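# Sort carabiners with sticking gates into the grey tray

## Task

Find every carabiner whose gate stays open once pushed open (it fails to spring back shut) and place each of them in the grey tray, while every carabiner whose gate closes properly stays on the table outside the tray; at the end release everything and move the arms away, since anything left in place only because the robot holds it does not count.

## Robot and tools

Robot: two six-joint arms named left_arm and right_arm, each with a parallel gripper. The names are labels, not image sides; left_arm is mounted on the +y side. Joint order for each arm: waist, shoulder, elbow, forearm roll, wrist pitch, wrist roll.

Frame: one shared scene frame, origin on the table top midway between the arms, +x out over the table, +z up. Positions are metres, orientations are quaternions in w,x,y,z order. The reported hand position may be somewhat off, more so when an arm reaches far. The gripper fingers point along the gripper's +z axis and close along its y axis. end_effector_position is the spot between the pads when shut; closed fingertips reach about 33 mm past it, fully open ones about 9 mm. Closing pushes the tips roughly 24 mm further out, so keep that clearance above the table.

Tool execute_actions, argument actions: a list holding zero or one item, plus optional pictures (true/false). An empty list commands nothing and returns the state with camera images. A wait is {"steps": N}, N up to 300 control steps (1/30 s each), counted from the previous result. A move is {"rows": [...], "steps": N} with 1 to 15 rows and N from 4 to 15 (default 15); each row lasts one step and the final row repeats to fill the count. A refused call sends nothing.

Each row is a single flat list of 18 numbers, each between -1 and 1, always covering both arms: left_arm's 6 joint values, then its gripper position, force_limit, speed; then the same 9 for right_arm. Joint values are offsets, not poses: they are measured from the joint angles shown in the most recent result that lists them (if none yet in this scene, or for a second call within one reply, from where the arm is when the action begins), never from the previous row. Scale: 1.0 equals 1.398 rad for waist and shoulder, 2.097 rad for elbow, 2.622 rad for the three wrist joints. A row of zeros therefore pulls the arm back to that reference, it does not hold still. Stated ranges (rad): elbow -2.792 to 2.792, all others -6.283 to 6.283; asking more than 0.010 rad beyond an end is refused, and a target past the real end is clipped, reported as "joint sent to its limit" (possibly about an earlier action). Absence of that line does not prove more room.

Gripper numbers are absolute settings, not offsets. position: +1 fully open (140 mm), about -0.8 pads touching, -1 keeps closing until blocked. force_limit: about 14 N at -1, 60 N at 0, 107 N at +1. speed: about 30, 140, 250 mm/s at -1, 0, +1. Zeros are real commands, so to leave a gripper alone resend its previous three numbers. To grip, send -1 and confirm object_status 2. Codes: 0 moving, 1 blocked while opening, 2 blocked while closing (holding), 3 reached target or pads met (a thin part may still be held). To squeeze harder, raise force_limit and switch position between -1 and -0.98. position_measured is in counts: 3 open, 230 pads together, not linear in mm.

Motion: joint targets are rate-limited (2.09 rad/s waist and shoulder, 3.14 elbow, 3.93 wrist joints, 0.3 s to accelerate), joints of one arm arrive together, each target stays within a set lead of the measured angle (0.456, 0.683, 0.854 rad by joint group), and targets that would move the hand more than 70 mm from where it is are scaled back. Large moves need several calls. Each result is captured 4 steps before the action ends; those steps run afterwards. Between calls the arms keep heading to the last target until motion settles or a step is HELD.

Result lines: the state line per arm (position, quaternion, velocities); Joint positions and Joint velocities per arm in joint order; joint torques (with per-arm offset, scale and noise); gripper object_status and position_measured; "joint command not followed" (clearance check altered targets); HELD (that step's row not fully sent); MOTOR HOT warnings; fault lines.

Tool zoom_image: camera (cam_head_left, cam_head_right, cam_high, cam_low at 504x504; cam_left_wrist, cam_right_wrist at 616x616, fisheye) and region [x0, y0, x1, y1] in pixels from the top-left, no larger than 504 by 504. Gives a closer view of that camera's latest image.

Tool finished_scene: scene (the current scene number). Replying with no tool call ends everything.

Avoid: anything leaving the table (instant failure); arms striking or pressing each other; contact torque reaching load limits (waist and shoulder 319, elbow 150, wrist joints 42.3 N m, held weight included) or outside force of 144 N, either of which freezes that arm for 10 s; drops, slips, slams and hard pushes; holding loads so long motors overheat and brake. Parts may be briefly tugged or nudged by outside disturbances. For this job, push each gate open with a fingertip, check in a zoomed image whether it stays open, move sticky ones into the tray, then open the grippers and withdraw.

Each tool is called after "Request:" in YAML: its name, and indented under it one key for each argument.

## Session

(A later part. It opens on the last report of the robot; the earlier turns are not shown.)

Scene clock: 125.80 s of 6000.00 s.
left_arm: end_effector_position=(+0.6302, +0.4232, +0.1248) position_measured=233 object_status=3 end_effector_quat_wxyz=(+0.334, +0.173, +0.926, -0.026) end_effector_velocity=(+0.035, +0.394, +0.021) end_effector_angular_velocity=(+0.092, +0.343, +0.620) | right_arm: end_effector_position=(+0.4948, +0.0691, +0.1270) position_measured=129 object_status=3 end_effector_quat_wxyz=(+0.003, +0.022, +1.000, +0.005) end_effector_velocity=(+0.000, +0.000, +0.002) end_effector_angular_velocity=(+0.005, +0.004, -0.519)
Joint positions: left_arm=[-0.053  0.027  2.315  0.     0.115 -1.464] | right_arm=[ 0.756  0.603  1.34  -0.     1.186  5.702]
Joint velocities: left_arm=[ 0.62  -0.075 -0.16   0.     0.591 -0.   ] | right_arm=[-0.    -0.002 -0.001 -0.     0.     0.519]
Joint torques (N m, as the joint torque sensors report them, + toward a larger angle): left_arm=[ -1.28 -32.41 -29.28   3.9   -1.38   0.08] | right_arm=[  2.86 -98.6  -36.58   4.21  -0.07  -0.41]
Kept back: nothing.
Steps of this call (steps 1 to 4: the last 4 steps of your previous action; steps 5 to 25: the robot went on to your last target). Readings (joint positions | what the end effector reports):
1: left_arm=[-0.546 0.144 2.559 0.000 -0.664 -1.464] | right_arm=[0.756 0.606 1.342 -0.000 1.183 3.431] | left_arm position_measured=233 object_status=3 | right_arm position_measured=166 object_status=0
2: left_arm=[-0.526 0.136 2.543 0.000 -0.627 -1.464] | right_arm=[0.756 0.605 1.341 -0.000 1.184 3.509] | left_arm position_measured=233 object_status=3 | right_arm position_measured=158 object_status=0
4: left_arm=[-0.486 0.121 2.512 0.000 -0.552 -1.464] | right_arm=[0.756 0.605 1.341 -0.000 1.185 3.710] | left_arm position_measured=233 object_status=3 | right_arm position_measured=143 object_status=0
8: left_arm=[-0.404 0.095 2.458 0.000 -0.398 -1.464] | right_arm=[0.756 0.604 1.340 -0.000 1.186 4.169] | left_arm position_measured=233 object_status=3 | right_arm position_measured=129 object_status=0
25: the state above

Request:
execute_actions:
  actions:
    - {"rows":[[0.72,-0.2,-0.2,0,0.3,0,-1,0,0.5,0.127,-0.084,0.129,0,-0.054,0.005,0,0,0]],"steps":15}
  pictures: false

Request:
execute_actions:
  actions:
    - {"steps":12}
  pictures: true

Request:
zoom_image:
  camera: "cam_right_wrist"
  region: [200,180,420,400]

Scene clock: 126.40 s of 6000.00 s.
left_arm: end_effector_position=(+0.6360, +0.6342, +0.2211) position_measured=233 object_status=3 end_effector_quat_wxyz=(+0.286, +0.015, +0.958, +0.026) end_effector_velocity=(-0.028, +0.322, +0.253) end_effector_angular_velocity=(+0.000, -0.017, +0.518) | right_arm: end_effector_position=(+0.3621, +0.0610, +0.0987) position_measured=129 object_status=3 end_effector_quat_wxyz=(+0.001, -0.035, +0.999, +0.001) end_effector_velocity=(-0.413, -0.071, -0.090) end_effector_angular_velocity=(-0.023, +0.012, +0.419)
Joint positions: left_arm=[ 0.285 -0.074  2.154  0.     0.479 -1.464] | right_arm=[ 0.885  0.518  1.536 -0.     1.084  5.716]
Joint velocities: left_arm=[ 0.516 -0.218 -0.314 -0.001  0.515 -0.001] | right_arm=[ 0.41  -0.272  0.622 -0.    -0.324 -0.009]
Joint torques (N m, as the joint torque sensors report them, + toward a larger angle): left_arm=[ -2.44 -25.06 -34.25   4.55  -0.7    0.  ] | right_arm=[  2.56 -91.87 -35.83   3.96  -0.22  -0.41]
Steps of this call (steps 1 to 7: the robot went on to your last target; steps 8 to 18: the first 11 steps of this action). Readings (joint positions | what the end effector reports):
8: left_arm=[0.115 0.006 2.272 0.000 0.275 -1.464] | right_arm=[0.756 0.603 1.340 -0.000 1.186 5.718] | left_arm position_measured=233 object_status=3 | right_arm position_measured=129 object_status=3
9: left_arm=[0.135 0.003 2.265 0.000 0.297 -1.464] | right_arm=[0.760 0.601 1.345 -0.000 1.184 5.718] | left_arm position_measured=233 object_status=3 | right_arm position_measured=129 object_status=3
11: left_arm=[0.168 -0.016 2.236 0.000 0.344 -1.464] | right_arm=[0.786 0.583 1.387 -0.000 1.162 5.718] | left_arm position_measured=233 object_status=3 | right_arm position_measured=129 object_status=3
15: left_arm=[0.234 -0.051 2.187 0.000 0.424 -1.464] | right_arm=[0.843 0.546 1.473 -0.000 1.117 5.717] | left_arm position_measured=233 object_status=3 | right_arm position_measured=129 object_status=3
18: the state above

Scene clock: 126.80 s of 6000.00 s.
left_arm: end_effector_position=(+0.6000, +0.7675, +0.3083) position_measured=233 object_status=3 end_effector_quat_wxyz=(+0.284, -0.091, +0.953, +0.058) end_effector_velocity=(-0.144, +0.328, +0.176) end_effector_angular_velocity=(+0.004, -0.011, +0.571) | right_arm: end_effector_position=(+0.3136, +0.0504, +0.0877) position_measured=129 object_status=3 end_effector_quat_wxyz=(+0.000, -0.060, +0.998, +0.000) end_effector_velocity=(-0.002, -0.001, +0.000) end_effector_angular_velocity=(+0.001, -0.001, +0.002)
Joint positions: left_arm=[ 0.506 -0.147  2.048  0.     0.652 -1.464] | right_arm=[ 0.934  0.486  1.61  -0.     1.045  5.715]
Joint velocities: left_arm=[ 0.571 -0.146 -0.209  0.     0.343  0.001] | right_arm=[ 0.002 -0.003  0.003 -0.    -0.002  0.   ]
Joint torques (N m, as the joint torque sensors report them, + toward a larger angle): left_arm=[  2.84 -21.62 -37.88   4.95  -0.97   0.06] | right_arm=[  2.18 -84.42 -33.97   3.7   -0.08  -0.3 ]
Kept back: nothing.
Steps of this call (steps 1 to 4: the last 4 steps of your previous action; steps 5 to 12: the robot went on to your last target). Readings (joint positions | what the end effector reports):
1: left_arm=[0.302 -0.081 2.143 0.000 0.496 -1.464] | right_arm=[0.899 0.509 1.557 -0.000 1.073 5.716] | left_arm position_measured=233 object_status=3 | right_arm position_measured=129 object_status=3
2: left_arm=[0.320 -0.088 2.133 0.000 0.513 -1.464] | right_arm=[0.911 0.501 1.575 -0.000 1.063 5.716] | left_arm position_measured=233 object_status=3 | right_arm position_measured=129 object_status=3
4: left_arm=[0.356 -0.102 2.113 0.000 0.544 -1.464] | right_arm=[0.927 0.491 1.599 -0.000 1.051 5.715] | left_arm position_measured=233 object_status=3 | right_arm position_measured=129 object_status=3
8: left_arm=[0.430 -0.126 2.078 0.000 0.602 -1.464] | right_arm=[0.933 0.487 1.609 -0.000 1.046 5.715] | left_arm position_measured=233 object_status=3 | right_arm position_measured=129 object_status=3
12: the state above

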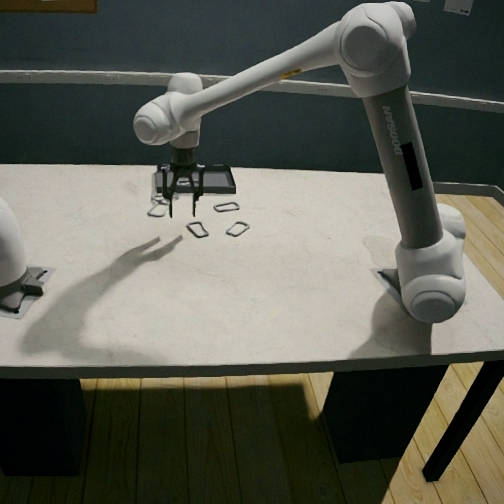

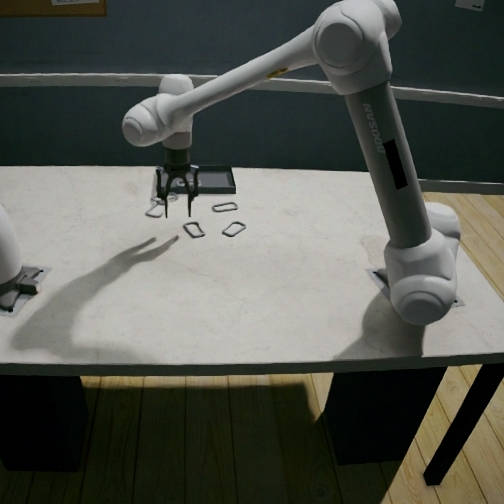

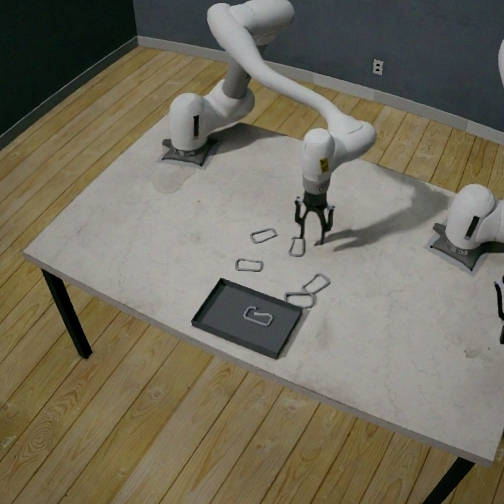

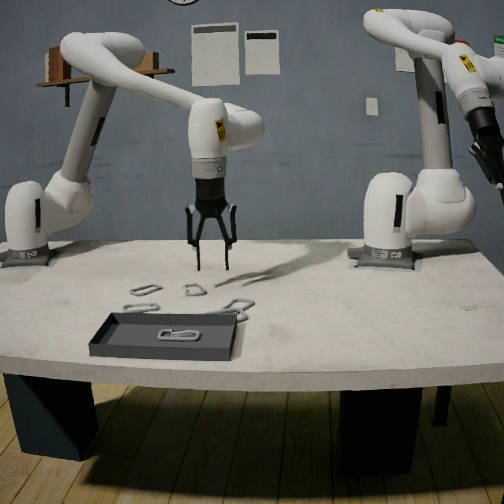

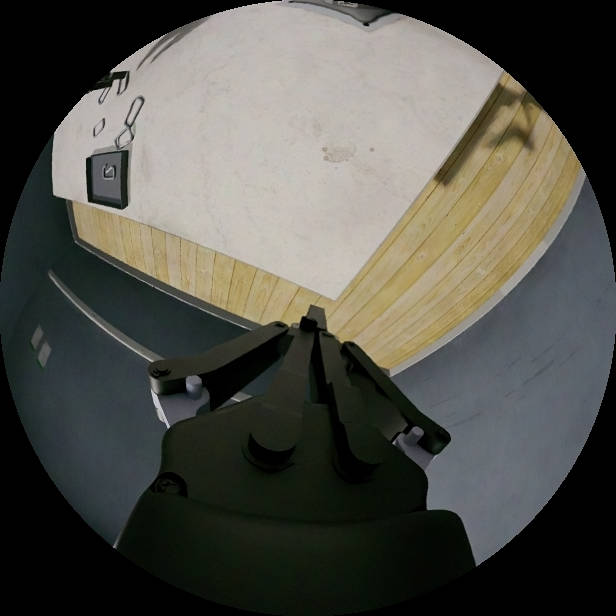

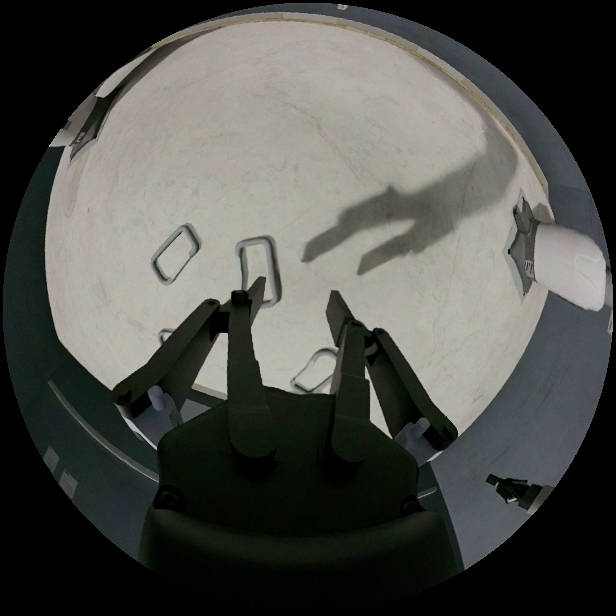

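Region (200, 180, 420, 400) of cam_right_wrist's 616x616 image, scaled by 2.291, with more detail than that image has.

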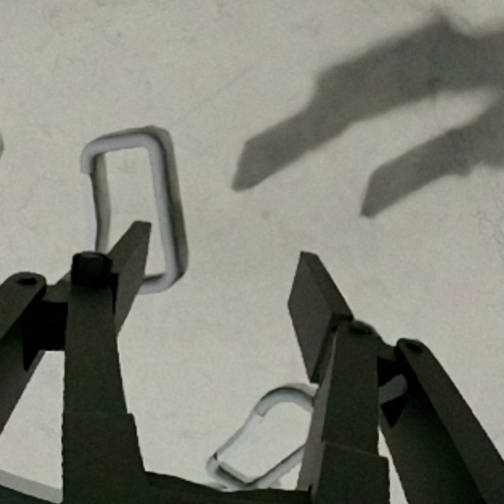

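Request:
execute_actions:
  actions:
    - {"rows":[[0,0,0,0,0,0,-1,0,0.5,-0.0115,-0.027,0.0467,0,-0.0237,-0.006,0,0,0]],"steps":15}
  pictures: true

Request:
zoom_image:
  camera: "cam_right_wrist"
  region: [200,180,420,400]

Scene clock: 127.43 s of 6000.00 s.
left_arm: end_effector_position=(+0.5787, +0.8106, +0.3299) position_measured=233 object_status=3 end_effector_quat_wxyz=(+0.282, -0.127, +0.948, +0.069) end_effector_velocity=(+0.176, -0.315, -0.160) end_effector_angular_velocity=(-0.002, +0.003, -0.577) | right_arm: end_effector_position=(+0.3080, +0.0120, +0.0699) position_measured=129 object_status=3 end_effector_quat_wxyz=(+0.001, -0.060, +0.998, +0.001) end_effector_velocity=(-0.001, -0.007, -0.003) end_effector_angular_velocity=(-0.000, +0.000, -0.001)
Joint positions: left_arm=[ 0.583 -0.165  2.022  0.     0.695 -1.464] | right_arm=[ 0.918  0.449  1.707 -0.     0.984  5.7  ]
Joint velocities: left_arm=[-0.577  0.132  0.191 -0.001 -0.319 -0.001] | right_arm=[-0.003 -0.006  0.016  0.    -0.01  -0.002]
Joint torques (N m, as the joint torque sensors report them, + toward a larger angle): left_arm=[ -3.96 -22.44 -40.2    5.17  -1.35   0.01] | right_arm=[  1.96 -78.87 -34.01   3.88  -0.49  -0.18]
Steps of this call (steps 1 to 8: the robot went on to your last target; steps 9 to 19: the first 11 steps of this action). Readings (joint positions | what the end effector reports):
9: left_arm=[0.683 -0.189 1.988 0.000 0.751 -1.464] | right_arm=[0.934 0.486 1.611 -0.000 1.045 5.715] | left_arm position_measured=233 object_status=3 | right_arm position_measured=129 object_status=3
10: left_arm=[0.699 -0.193 1.983 0.000 0.759 -1.464] | right_arm=[0.933 0.484 1.616 -0.000 1.041 5.714] | left_arm position_measured=233 object_status=3 | right_arm position_measured=129 object_status=3
12: left_arm=[0.711 -0.195 1.980 0.000 0.764 -1.464] | right_arm=[0.927 0.468 1.657 -0.000 1.016 5.708] | left_arm position_measured=233 object_status=3 | right_arm position_measured=129 object_status=3
16: left_arm=[0.647 -0.180 2.001 0.000 0.730 -1.464] | right_arm=[0.919 0.450 1.703 -0.000 0.986 5.700] | left_arm position_measured=233 object_status=3 | right_arm position_measured=129 object_status=3
19: the state above

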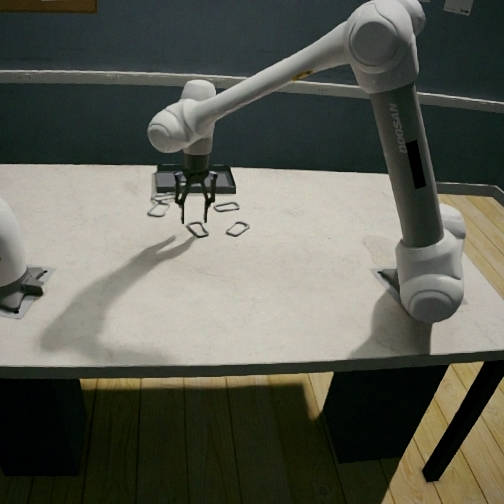

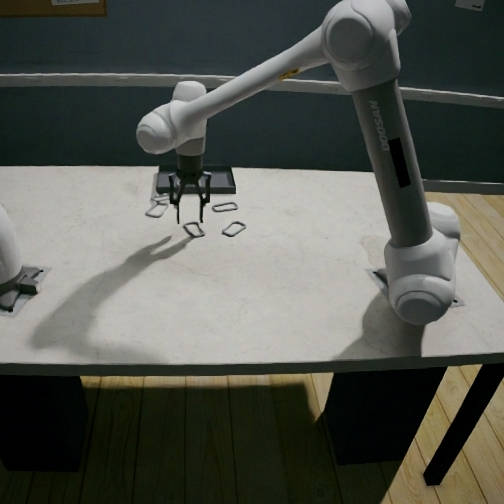

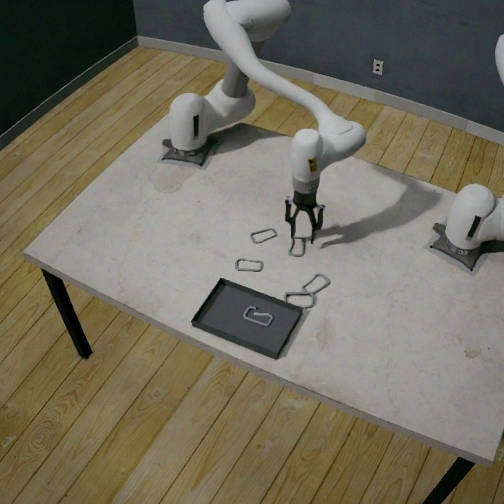

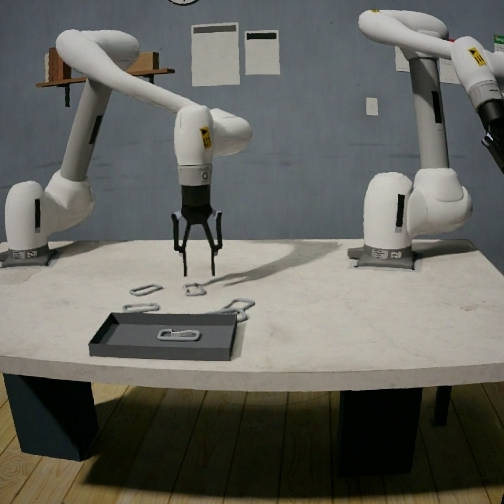

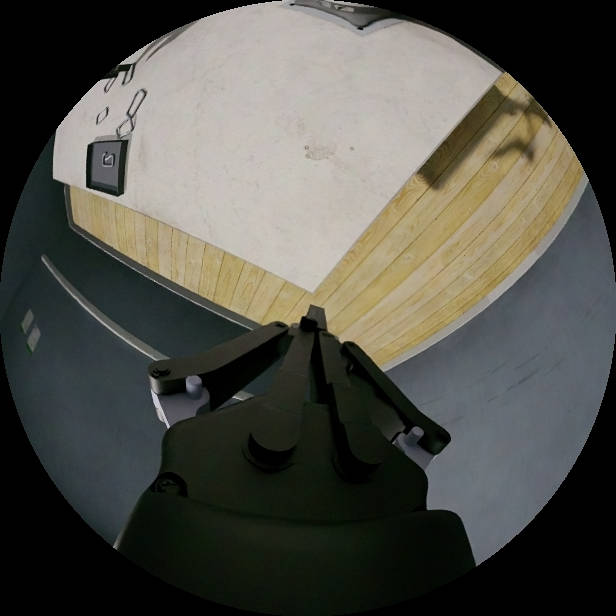

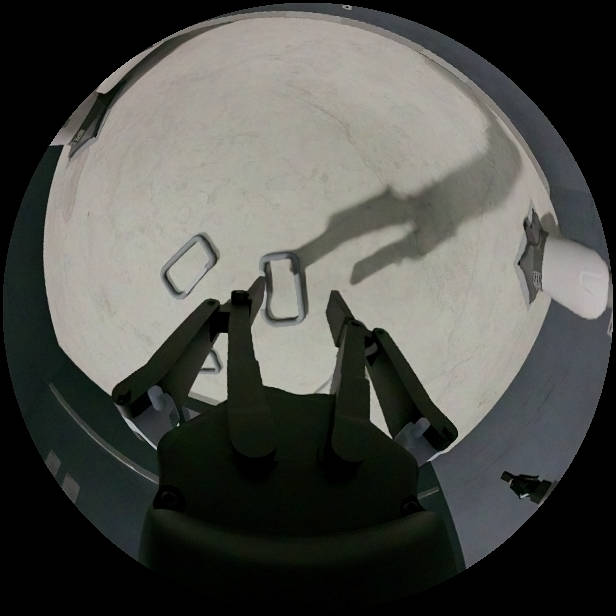

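Region (200, 180, 420, 400) of cam_right_wrist's 616x616 image, scaled by 2.291, with more detail than that image has.

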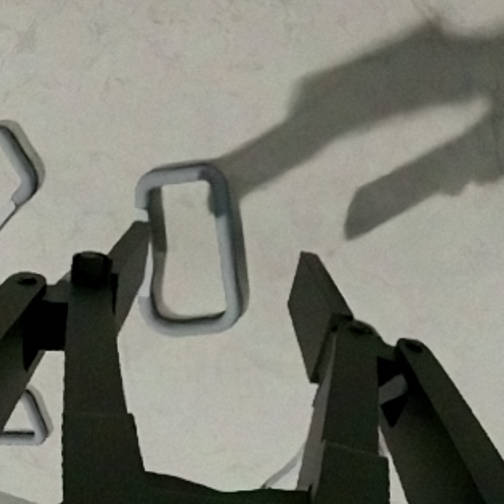

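Request:
execute_actions:
  actions:
    - {"rows":[[0,0,0,0,0,0,-1,0,0.5,-0.0116,-0.0225,0.0286,0,-0.0114,-0.006,0,0,0]],"steps":15}
  pictures: true

Request:
zoom_image:
  camera: "cam_right_wrist"
  region: [200,180,420,400]

Scene clock: 128.27 s of 6000.00 s.
left_arm: end_effector_position=(+0.5790, +0.8100, +0.3296) position_measured=233 object_status=3 end_effector_quat_wxyz=(+0.282, -0.127, +0.948, +0.069) end_effector_velocity=(-0.004, +0.007, +0.004) end_effector_angular_velocity=(-0.000, -0.000, +0.012) | right_arm: end_effector_position=(+0.3067, -0.0159, +0.0650) position_measured=129 object_status=3 end_effector_quat_wxyz=(+0.001, -0.060, +0.998, +0.001) end_effector_velocity=(-0.000, -0.004, +0.000) end_effector_angular_velocity=(+0.002, -0.001, +0.001)
Joint positions: left_arm=[ 0.582 -0.165  2.022  0.     0.694 -1.464] | right_arm=[ 0.902  0.418  1.766 -0.     0.954  5.684]
Joint velocities: left_arm=[ 0.013 -0.003 -0.005 -0.001  0.008  0.001] | right_arm=[-0.002 -0.006  0.009 -0.    -0.005 -0.003]
Joint torques (N m, as the joint torque sensors report them, + toward a larger angle): left_arm=[ -2.58 -21.43 -40.48   4.95  -1.33   0.04] | right_arm=[  4.66 -79.11 -33.48   3.63  -0.11   0.14]
Steps of this call (steps 1 to 4: the last 4 steps of your previous action; steps 5 to 14: the robot went on to your last target; steps 15 to 25: the first 11 steps of this action). Readings (joint positions | what the end effector reports):
15: left_arm=[0.506 -0.147 2.048 0.000 0.652 -1.464] | right_arm=[0.918 0.448 1.708 -0.000 0.983 5.699] | left_arm position_measured=233 object_status=3 | right_arm position_measured=129 object_status=3
16: left_arm=[0.509 -0.148 2.047 0.000 0.653 -1.464] | right_arm=[0.916 0.446 1.714 -0.000 0.980 5.698] | left_arm position_measured=233 object_status=3 | right_arm position_measured=129 object_status=3
18: left_arm=[0.536 -0.154 2.038 0.000 0.668 -1.464] | right_arm=[0.908 0.430 1.743 -0.000 0.966 5.690] | left_arm position_measured=233 object_status=3 | right_arm position_measured=129 object_status=3
22: left_arm=[0.579 -0.164 2.023 0.000 0.692 -1.464] | right_arm=[0.902 0.419 1.764 -0.000 0.955 5.685] | left_arm position_measured=233 object_status=3 | right_arm position_measured=129 object_status=3
25: the state above

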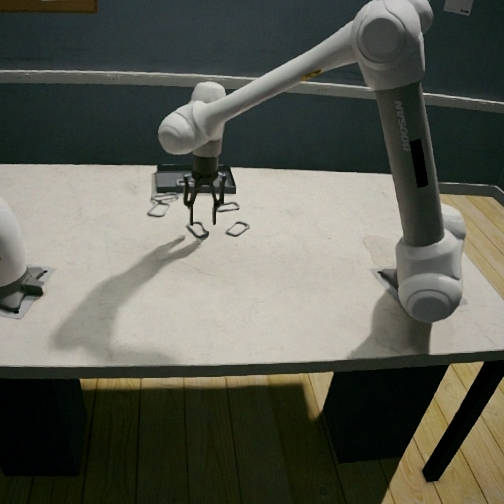

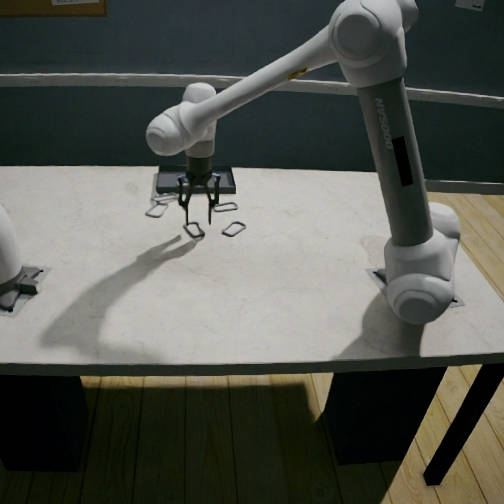

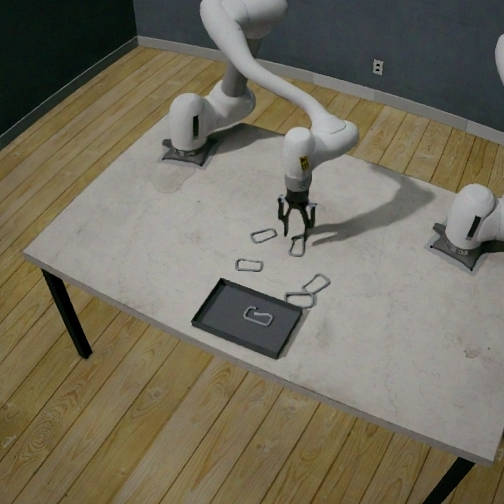

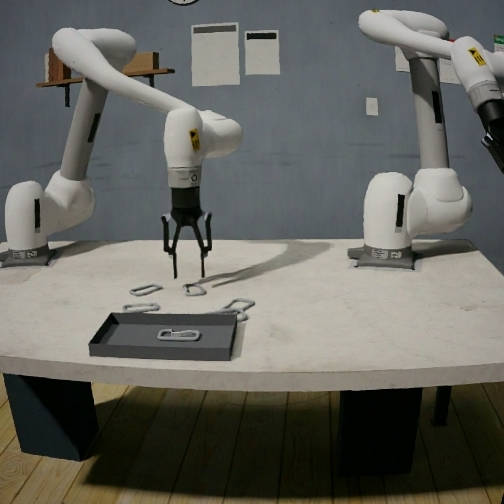

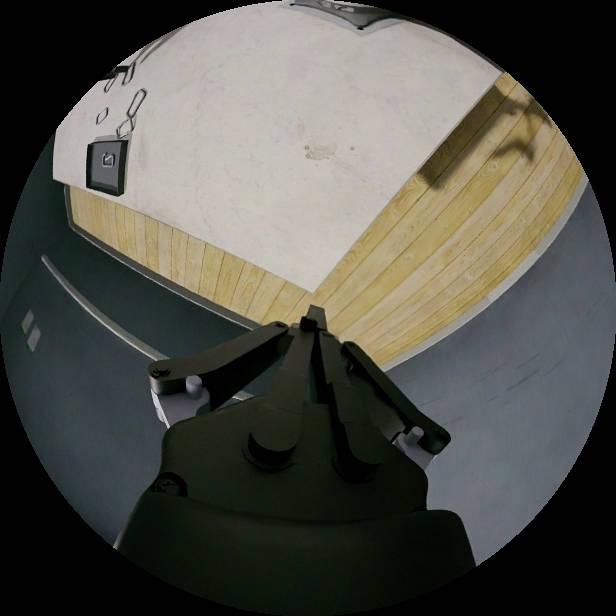

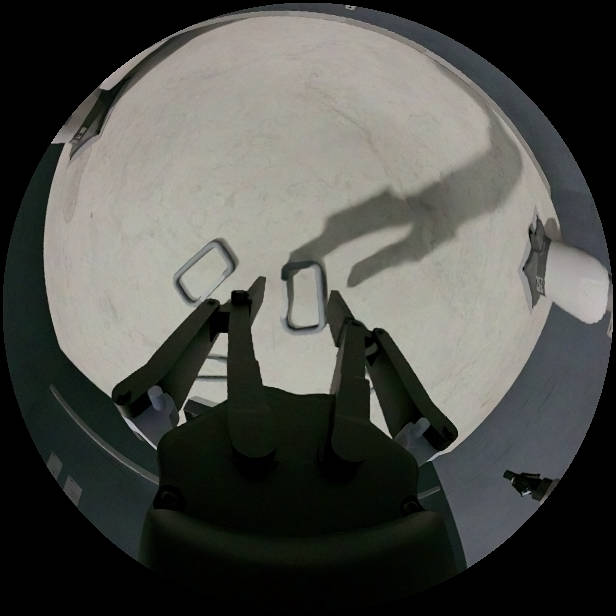

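Region (200, 180, 420, 400) of cam_right_wrist's 616x616 image, scaled by 2.291, with more detail than that image has.

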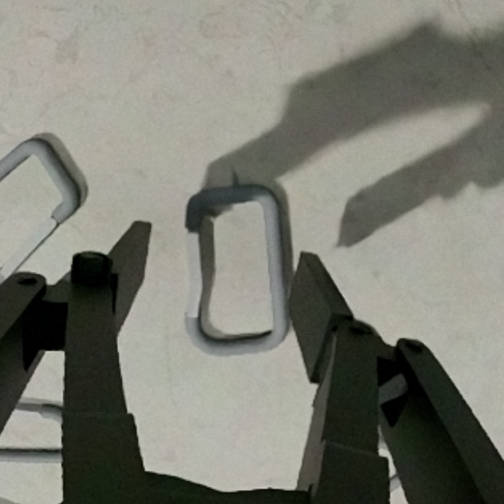

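Request:
execute_actions:
  actions:
    - {"rows":[[0,0,0,0,0,0,-1,0,0.5,0.0025,0.0053,-0.0055,0,0.0016,0.0013,0,0,0],[0,0,0,0,0,0,-1,0,0.5,0.0025,0.0053,-0.0055,0,0.0016,0.0013,0,0,0],[0,0,0,0,0,0,-1,0,0.5,0.0025,0.0053,-0.0055,0,0.0016,0.0013,0,0,0],[0,0,0,0,0,0,-1,0,0.5,0.0025,0.0235,0.0038,0,-0.0155,0.0013,0,0,0]],"steps":15}
  pictures: true

Request:
zoom_image:
  camera: "cam_right_wrist"
  region: [220,200,400,380]

Scene clock: 129.00 s of 6000.00 s.
left_arm: end_effector_position=(+0.5788, +0.8100, +0.3296) position_measured=233 object_status=3 end_effector_quat_wxyz=(+0.282, -0.127, +0.948, +0.069) end_effector_velocity=(+0.002, -0.000, -0.001) end_effector_angular_velocity=(-0.001, -0.000, -0.001) | right_arm: end_effector_position=(+0.3069, -0.0105, +0.0393) position_measured=129 object_status=3 end_effector_quat_wxyz=(+0.001, -0.059, +0.998, +0.001) end_effector_velocity=(-0.001, +0.001, -0.016) end_effector_angular_velocity=(+0.002, -0.001, +0.001)
Joint positions: left_arm=[ 0.582 -0.165  2.022  0.     0.695 -1.464] | right_arm=[ 0.905  0.449  1.773 -0.     0.915  5.687]
Joint velocities: left_arm=[-0.001  0.003  0.    -0.001 -0.003 -0.   ] | right_arm=[ 0.002  0.016  0.01  -0.    -0.029  0.001]
Joint torques (N m, as the joint torque sensors report them, + toward a larger angle): left_arm=[  0.48 -20.55 -39.73   5.15  -1.45   0.08] | right_arm=[  3.97 -82.05 -33.17   3.6   -0.34  -0.13]
Steps of this call (steps 1 to 4: the last 4 steps of your previous action; steps 5 to 11: the robot went on to your last target; steps 12 to 22: the first 11 steps of this action). Readings (joint positions | what the end effector reports):
12: left_arm=[0.583 -0.165 2.022 0.000 0.695 -1.464] | right_arm=[0.902 0.417 1.767 -0.000 0.954 5.684] | left_arm position_measured=233 object_status=3 | right_arm position_measured=129 object_status=3
13: left_arm=[0.583 -0.165 2.022 0.000 0.695 -1.464] | right_arm=[0.902 0.419 1.765 -0.000 0.954 5.684] | left_arm position_measured=233 object_status=3 | right_arm position_measured=129 object_status=3
15: left_arm=[0.582 -0.165 2.022 0.000 0.695 -1.464] | right_arm=[0.904 0.422 1.759 -0.000 0.956 5.686] | left_arm position_measured=233 object_status=3 | right_arm position_measured=129 object_status=3
19: left_arm=[0.582 -0.165 2.022 0.000 0.695 -1.464] | right_arm=[0.905 0.445 1.771 -0.000 0.922 5.687] | left_arm position_measured=233 object_status=3 | right_arm position_measured=129 object_status=3
22: the state above

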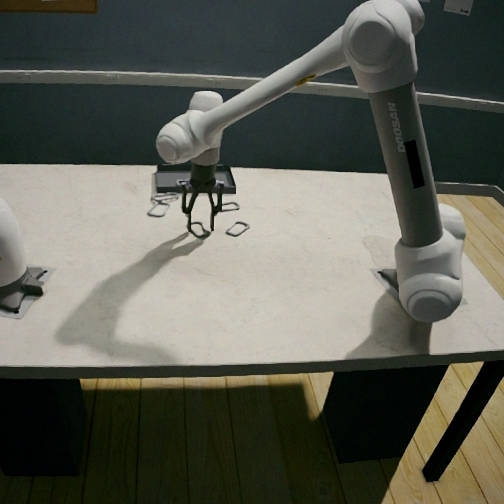

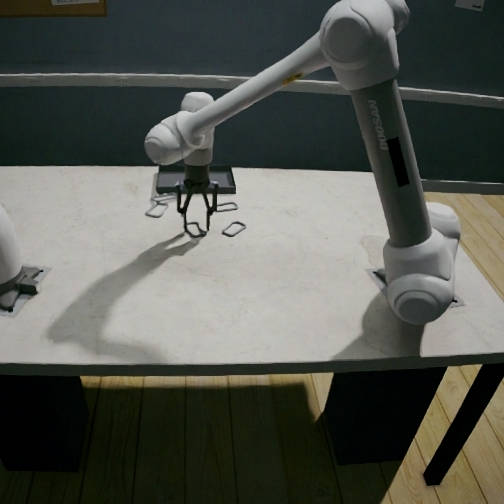

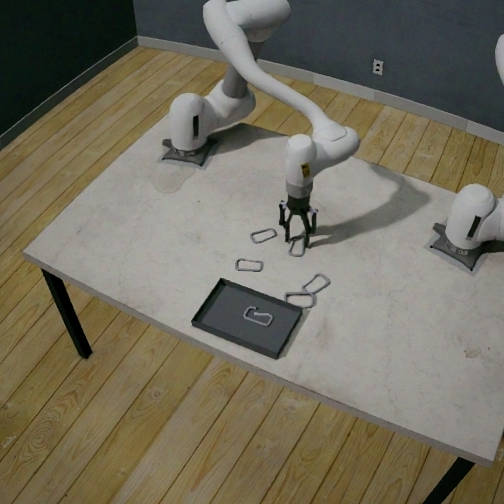

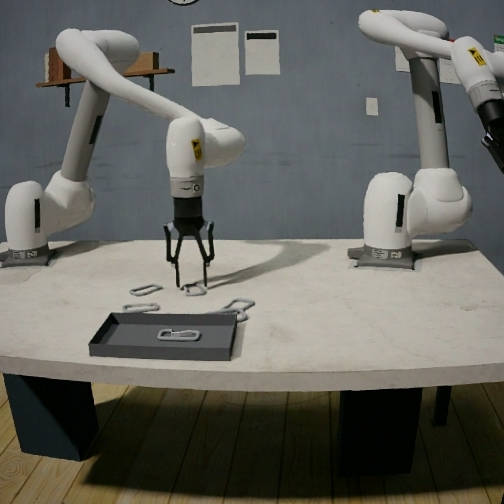

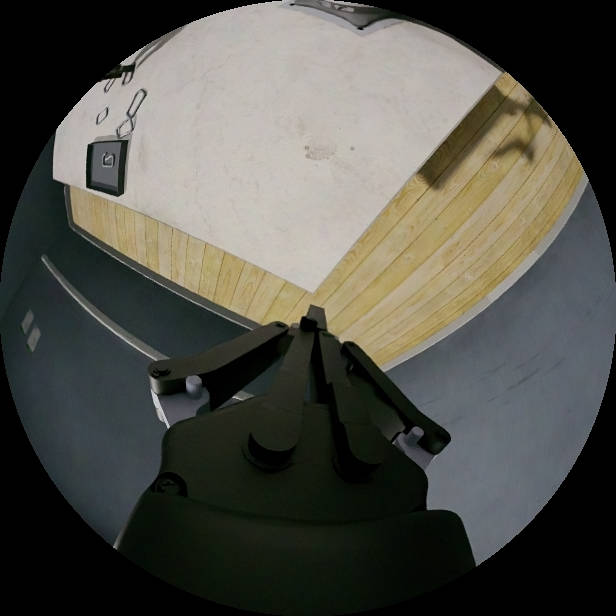

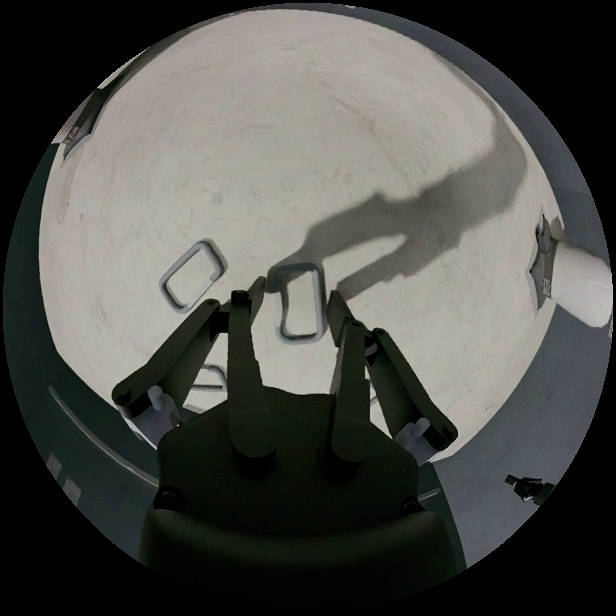

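Region (220, 200, 400, 380) of cam_right_wrist's 616x616 image, scaled by 2.800, with more detail than that image has.

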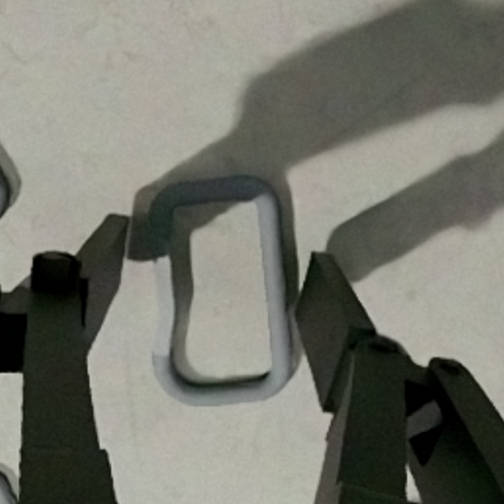

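Request:
execute_actions:
  actions:
    - {"rows":[[0,0,0,0,0,0,-1,0,0.5,-0.019,0.0106,-0.011,0,0.0032,-0.010,0,0,0]],"steps":15}
  pictures: true

Request:
zoom_image:
  camera: "cam_right_wrist"
  region: [220,200,400,380]

Scene clock: 129.60 s of 6000.00 s.
left_arm: end_effector_position=(+0.5789, +0.8100, +0.3296) position_measured=233 object_status=3 end_effector_quat_wxyz=(+0.282, -0.127, +0.948, +0.069) end_effector_velocity=(-0.000, -0.000, +0.001) end_effector_angular_velocity=(-0.000, -0.001, +0.000) | right_arm: end_effector_position=(+0.3290, -0.0090, +0.0389) position_measured=129 object_status=3 end_effector_quat_wxyz=(+0.001, -0.059, +0.998, +0.001) end_effector_velocity=(+0.004, +0.000, -0.000) end_effector_angular_velocity=(-0.001, -0.000, +0.001)
Joint positions: left_arm=[ 0.582 -0.165  2.022  0.     0.694 -1.464] | right_arm=[ 0.879  0.464  1.751 -0.     0.924  5.662]
Joint velocities: left_arm=[ 0.    -0.001 -0.    -0.001 -0.     0.   ] | right_arm=[-0.004  0.003 -0.004 -0.001  0.002 -0.005]
Joint torques (N m, as the joint torque sensors report them, + toward a larger angle): left_arm=[ -0.75 -21.32 -39.35   5.04  -1.24   0.03] | right_arm=[  2.36 -80.31 -32.41   3.72   0.16  -0.11]
Steps of this call (steps 1 to 4: the last 4 steps of your previous action; steps 5 to 7: the robot went on to your last target; steps 8 to 18: the first 11 steps of this action). Readings (joint positions | what the end effector reports):
8: left_arm=[0.582 -0.165 2.022 0.000 0.694 -1.464] | right_arm=[0.905 0.451 1.774 -0.000 0.913 5.687] | left_arm position_measured=233 object_status=3 | right_arm position_measured=129 object_status=3
9: left_arm=[0.582 -0.165 2.022 0.000 0.694 -1.464] | right_arm=[0.903 0.452 1.772 -0.000 0.914 5.685] | left_arm position_measured=233 object_status=3 | right_arm position_measured=129 object_status=3
11: left_arm=[0.582 -0.165 2.022 0.000 0.694 -1.464] | right_arm=[0.889 0.459 1.759 -0.000 0.920 5.671] | left_arm position_measured=233 object_status=3 | right_arm position_measured=129 object_status=3
15: left_arm=[0.582 -0.165 2.022 0.000 0.694 -1.464] | right_arm=[0.880 0.464 1.751 -0.000 0.923 5.662] | left_arm position_measured=233 object_status=3 | right_arm position_measured=129 object_status=3
18: the state above

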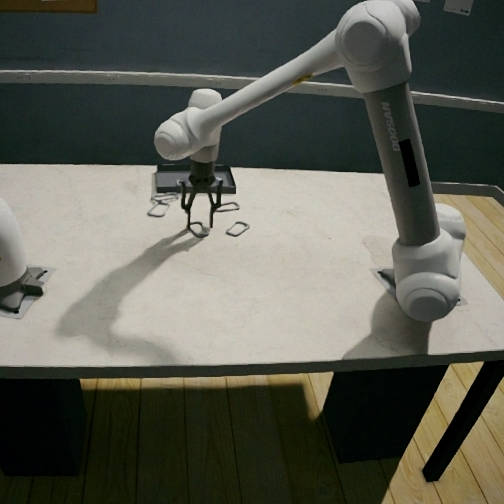

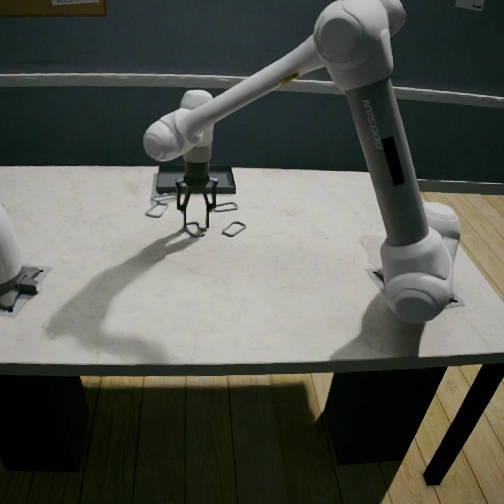

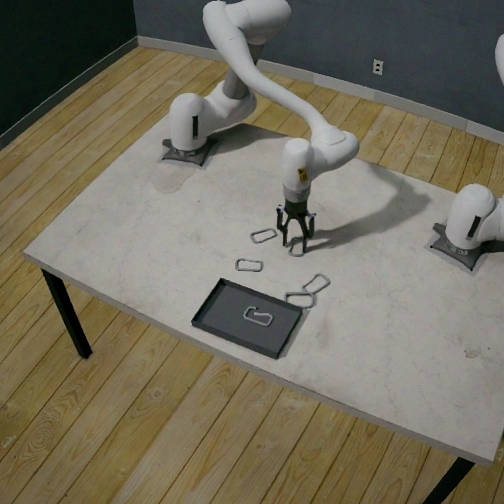

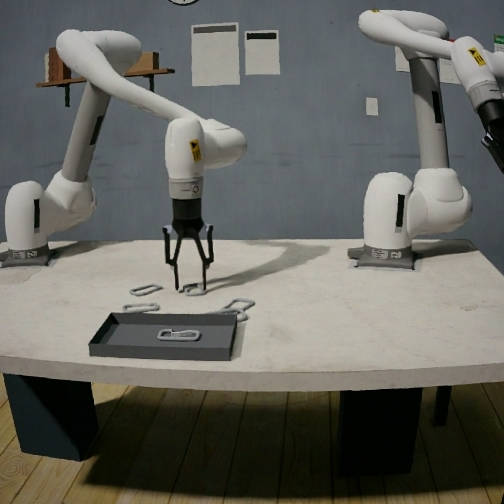

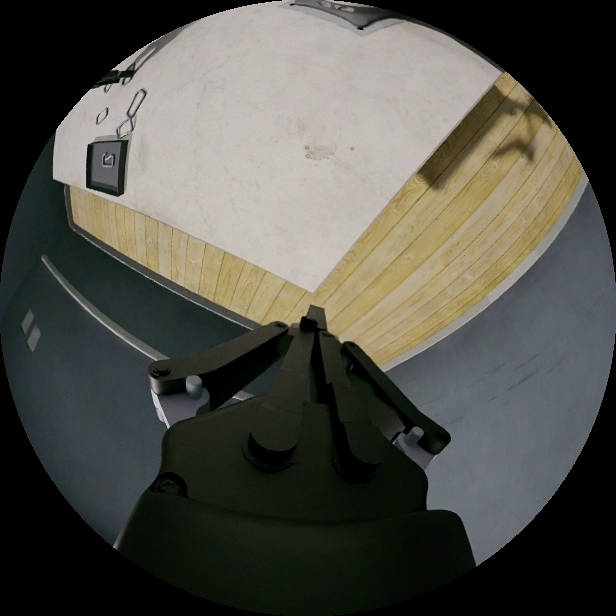

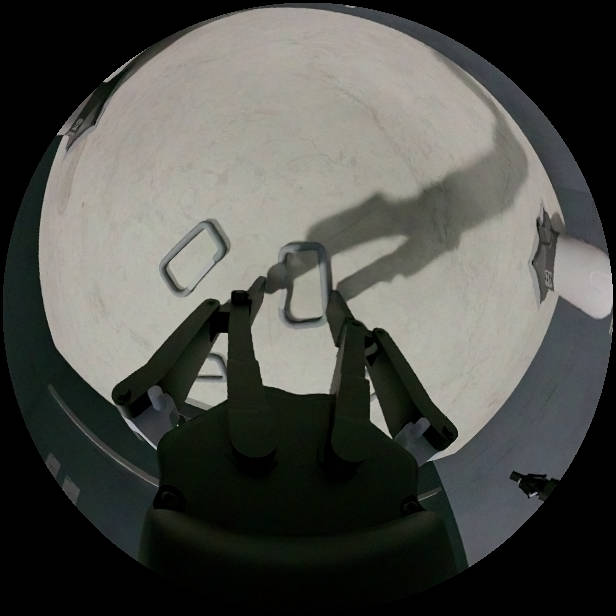

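Region (220, 200, 400, 380) of cam_right_wrist's 616x616 image, scaled by 2.800, with more detail than that image has.

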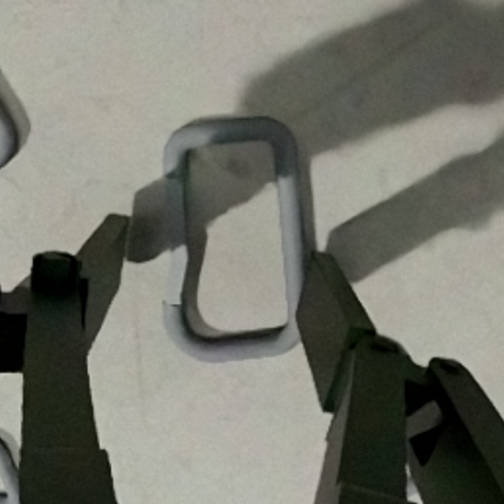

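Request:
execute_actions:
  actions:
    - {"rows":[[0,0,0,0,0,0,-1,0,0.5,0,0,0,0,0,0,-0.33,-0.2,-0.3]],"steps":15}
  pictures: true

Request:
zoom_image:
  camera: "cam_right_wrist"
  region: [220,200,400,380]

Scene clock: 130.10 s of 6000.00 s.
left_arm: end_effector_position=(+0.5789, +0.8100, +0.3296) position_measured=233 object_status=3 end_effector_quat_wxyz=(+0.282, -0.127, +0.948, +0.069) end_effector_velocity=(-0.001, +0.002, -0.000) end_effector_angular_velocity=(+0.001, +0.001, +0.002) | right_arm: end_effector_position=(+0.3294, -0.0087, +0.0394) position_measured=171 object_status=0 end_effector_quat_wxyz=(+0.001, -0.059, +0.998, +0.002) end_effector_velocity=(-0.001, -0.002, -0.002) end_effector_angular_velocity=(-0.002, +0.001, +0.001)
Joint positions: left_arm=[ 0.582 -0.165  2.022  0.     0.694 -1.464] | right_arm=[ 0.879  0.464  1.75  -0.     0.924  5.661]
Joint velocities: left_arm=[ 0.003  0.    -0.     0.    -0.     0.002] | right_arm=[ 0.001  0.     0.004 -0.001 -0.002  0.   ]
Joint torques (N m, as the joint torque sensors report them, + toward a larger angle): left_arm=[ -0.08 -21.62 -39.8    5.06  -1.16   0.04] | right_arm=[ -1.73 -10.43  18.17   0.94   4.07  -0.35]
Steps of this call (steps 1 to 4: the last 4 steps of your previous action; steps 5 to 15: the first 11 steps of this action). Readings (joint positions | what the end effector reports):
5: left_arm=[0.582 -0.165 2.022 0.000 0.694 -1.464] | right_arm=[0.879 0.464 1.750 -0.000 0.924 5.661] | left_arm position_measured=233 object_status=3 | right_arm position_measured=129 object_status=0
6: left_arm=[0.582 -0.165 2.022 0.000 0.694 -1.464] | right_arm=[0.879 0.464 1.750 -0.000 0.924 5.661] | left_arm position_measured=233 object_status=3 | right_arm position_measured=131 object_status=0
8: left_arm=[0.582 -0.165 2.022 0.000 0.694 -1.464] | right_arm=[0.879 0.464 1.750 -0.000 0.924 5.661] | left_arm position_measured=233 object_status=3 | right_arm position_measured=142 object_status=0
12: left_arm=[0.582 -0.165 2.022 0.000 0.694 -1.464] | right_arm=[0.879 0.464 1.750 -0.000 0.924 5.661] | left_arm position_measured=233 object_status=3 | right_arm position_measured=165 object_status=0
15: the state above

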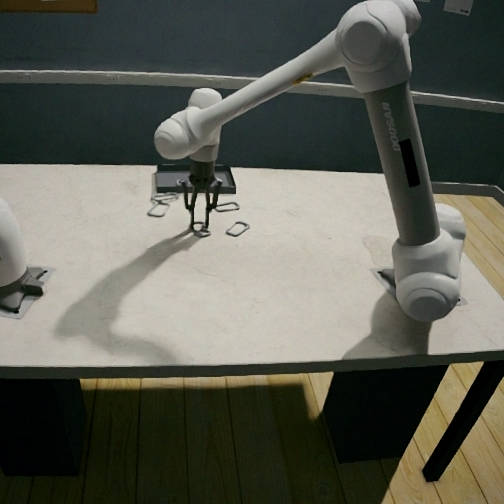

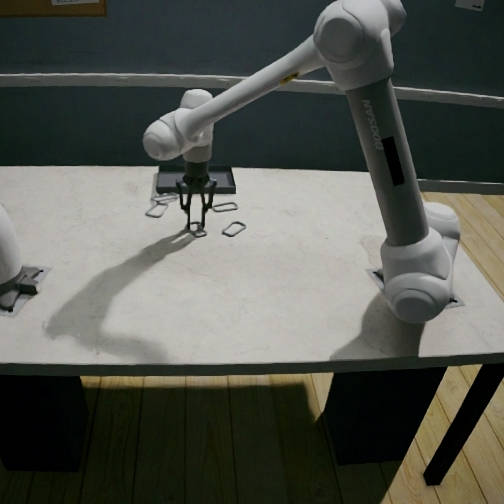

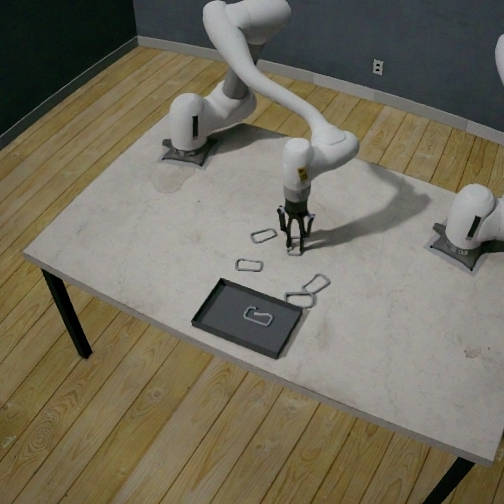

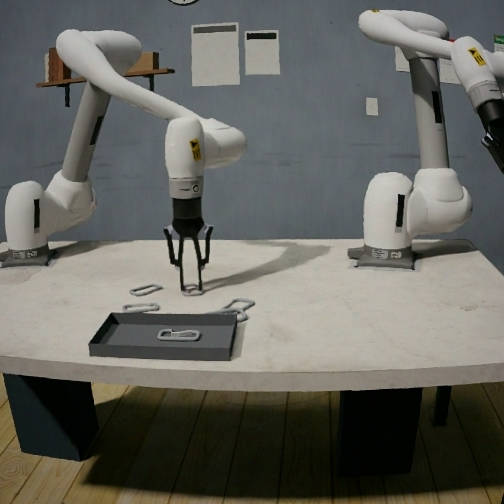

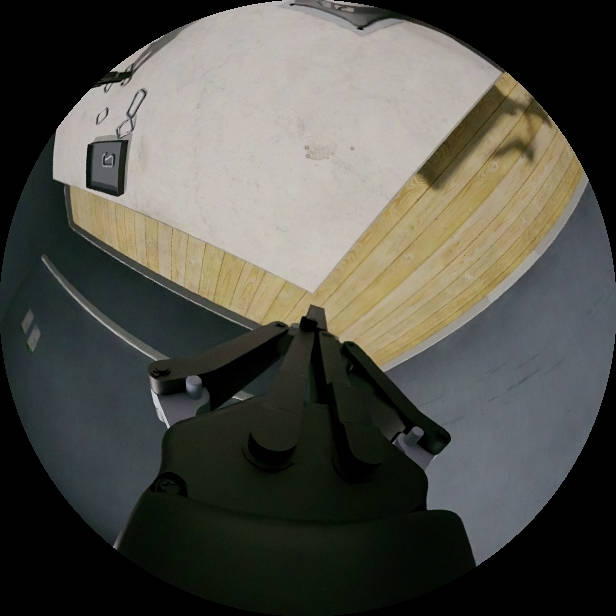

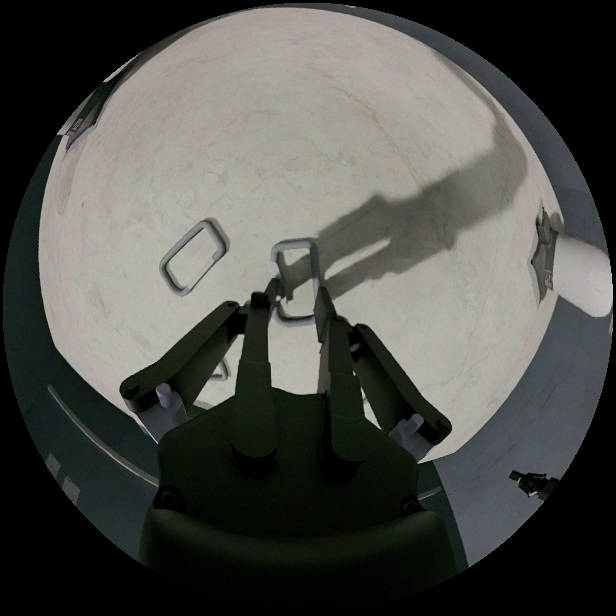

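Region (220, 200, 400, 380) of cam_right_wrist's 616x616 image, scaled by 2.800, with more detail than that image has.

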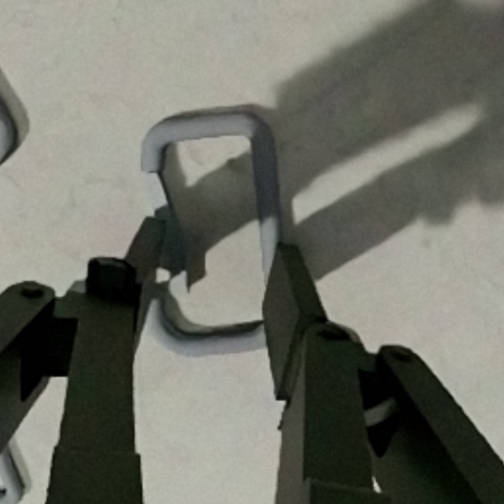

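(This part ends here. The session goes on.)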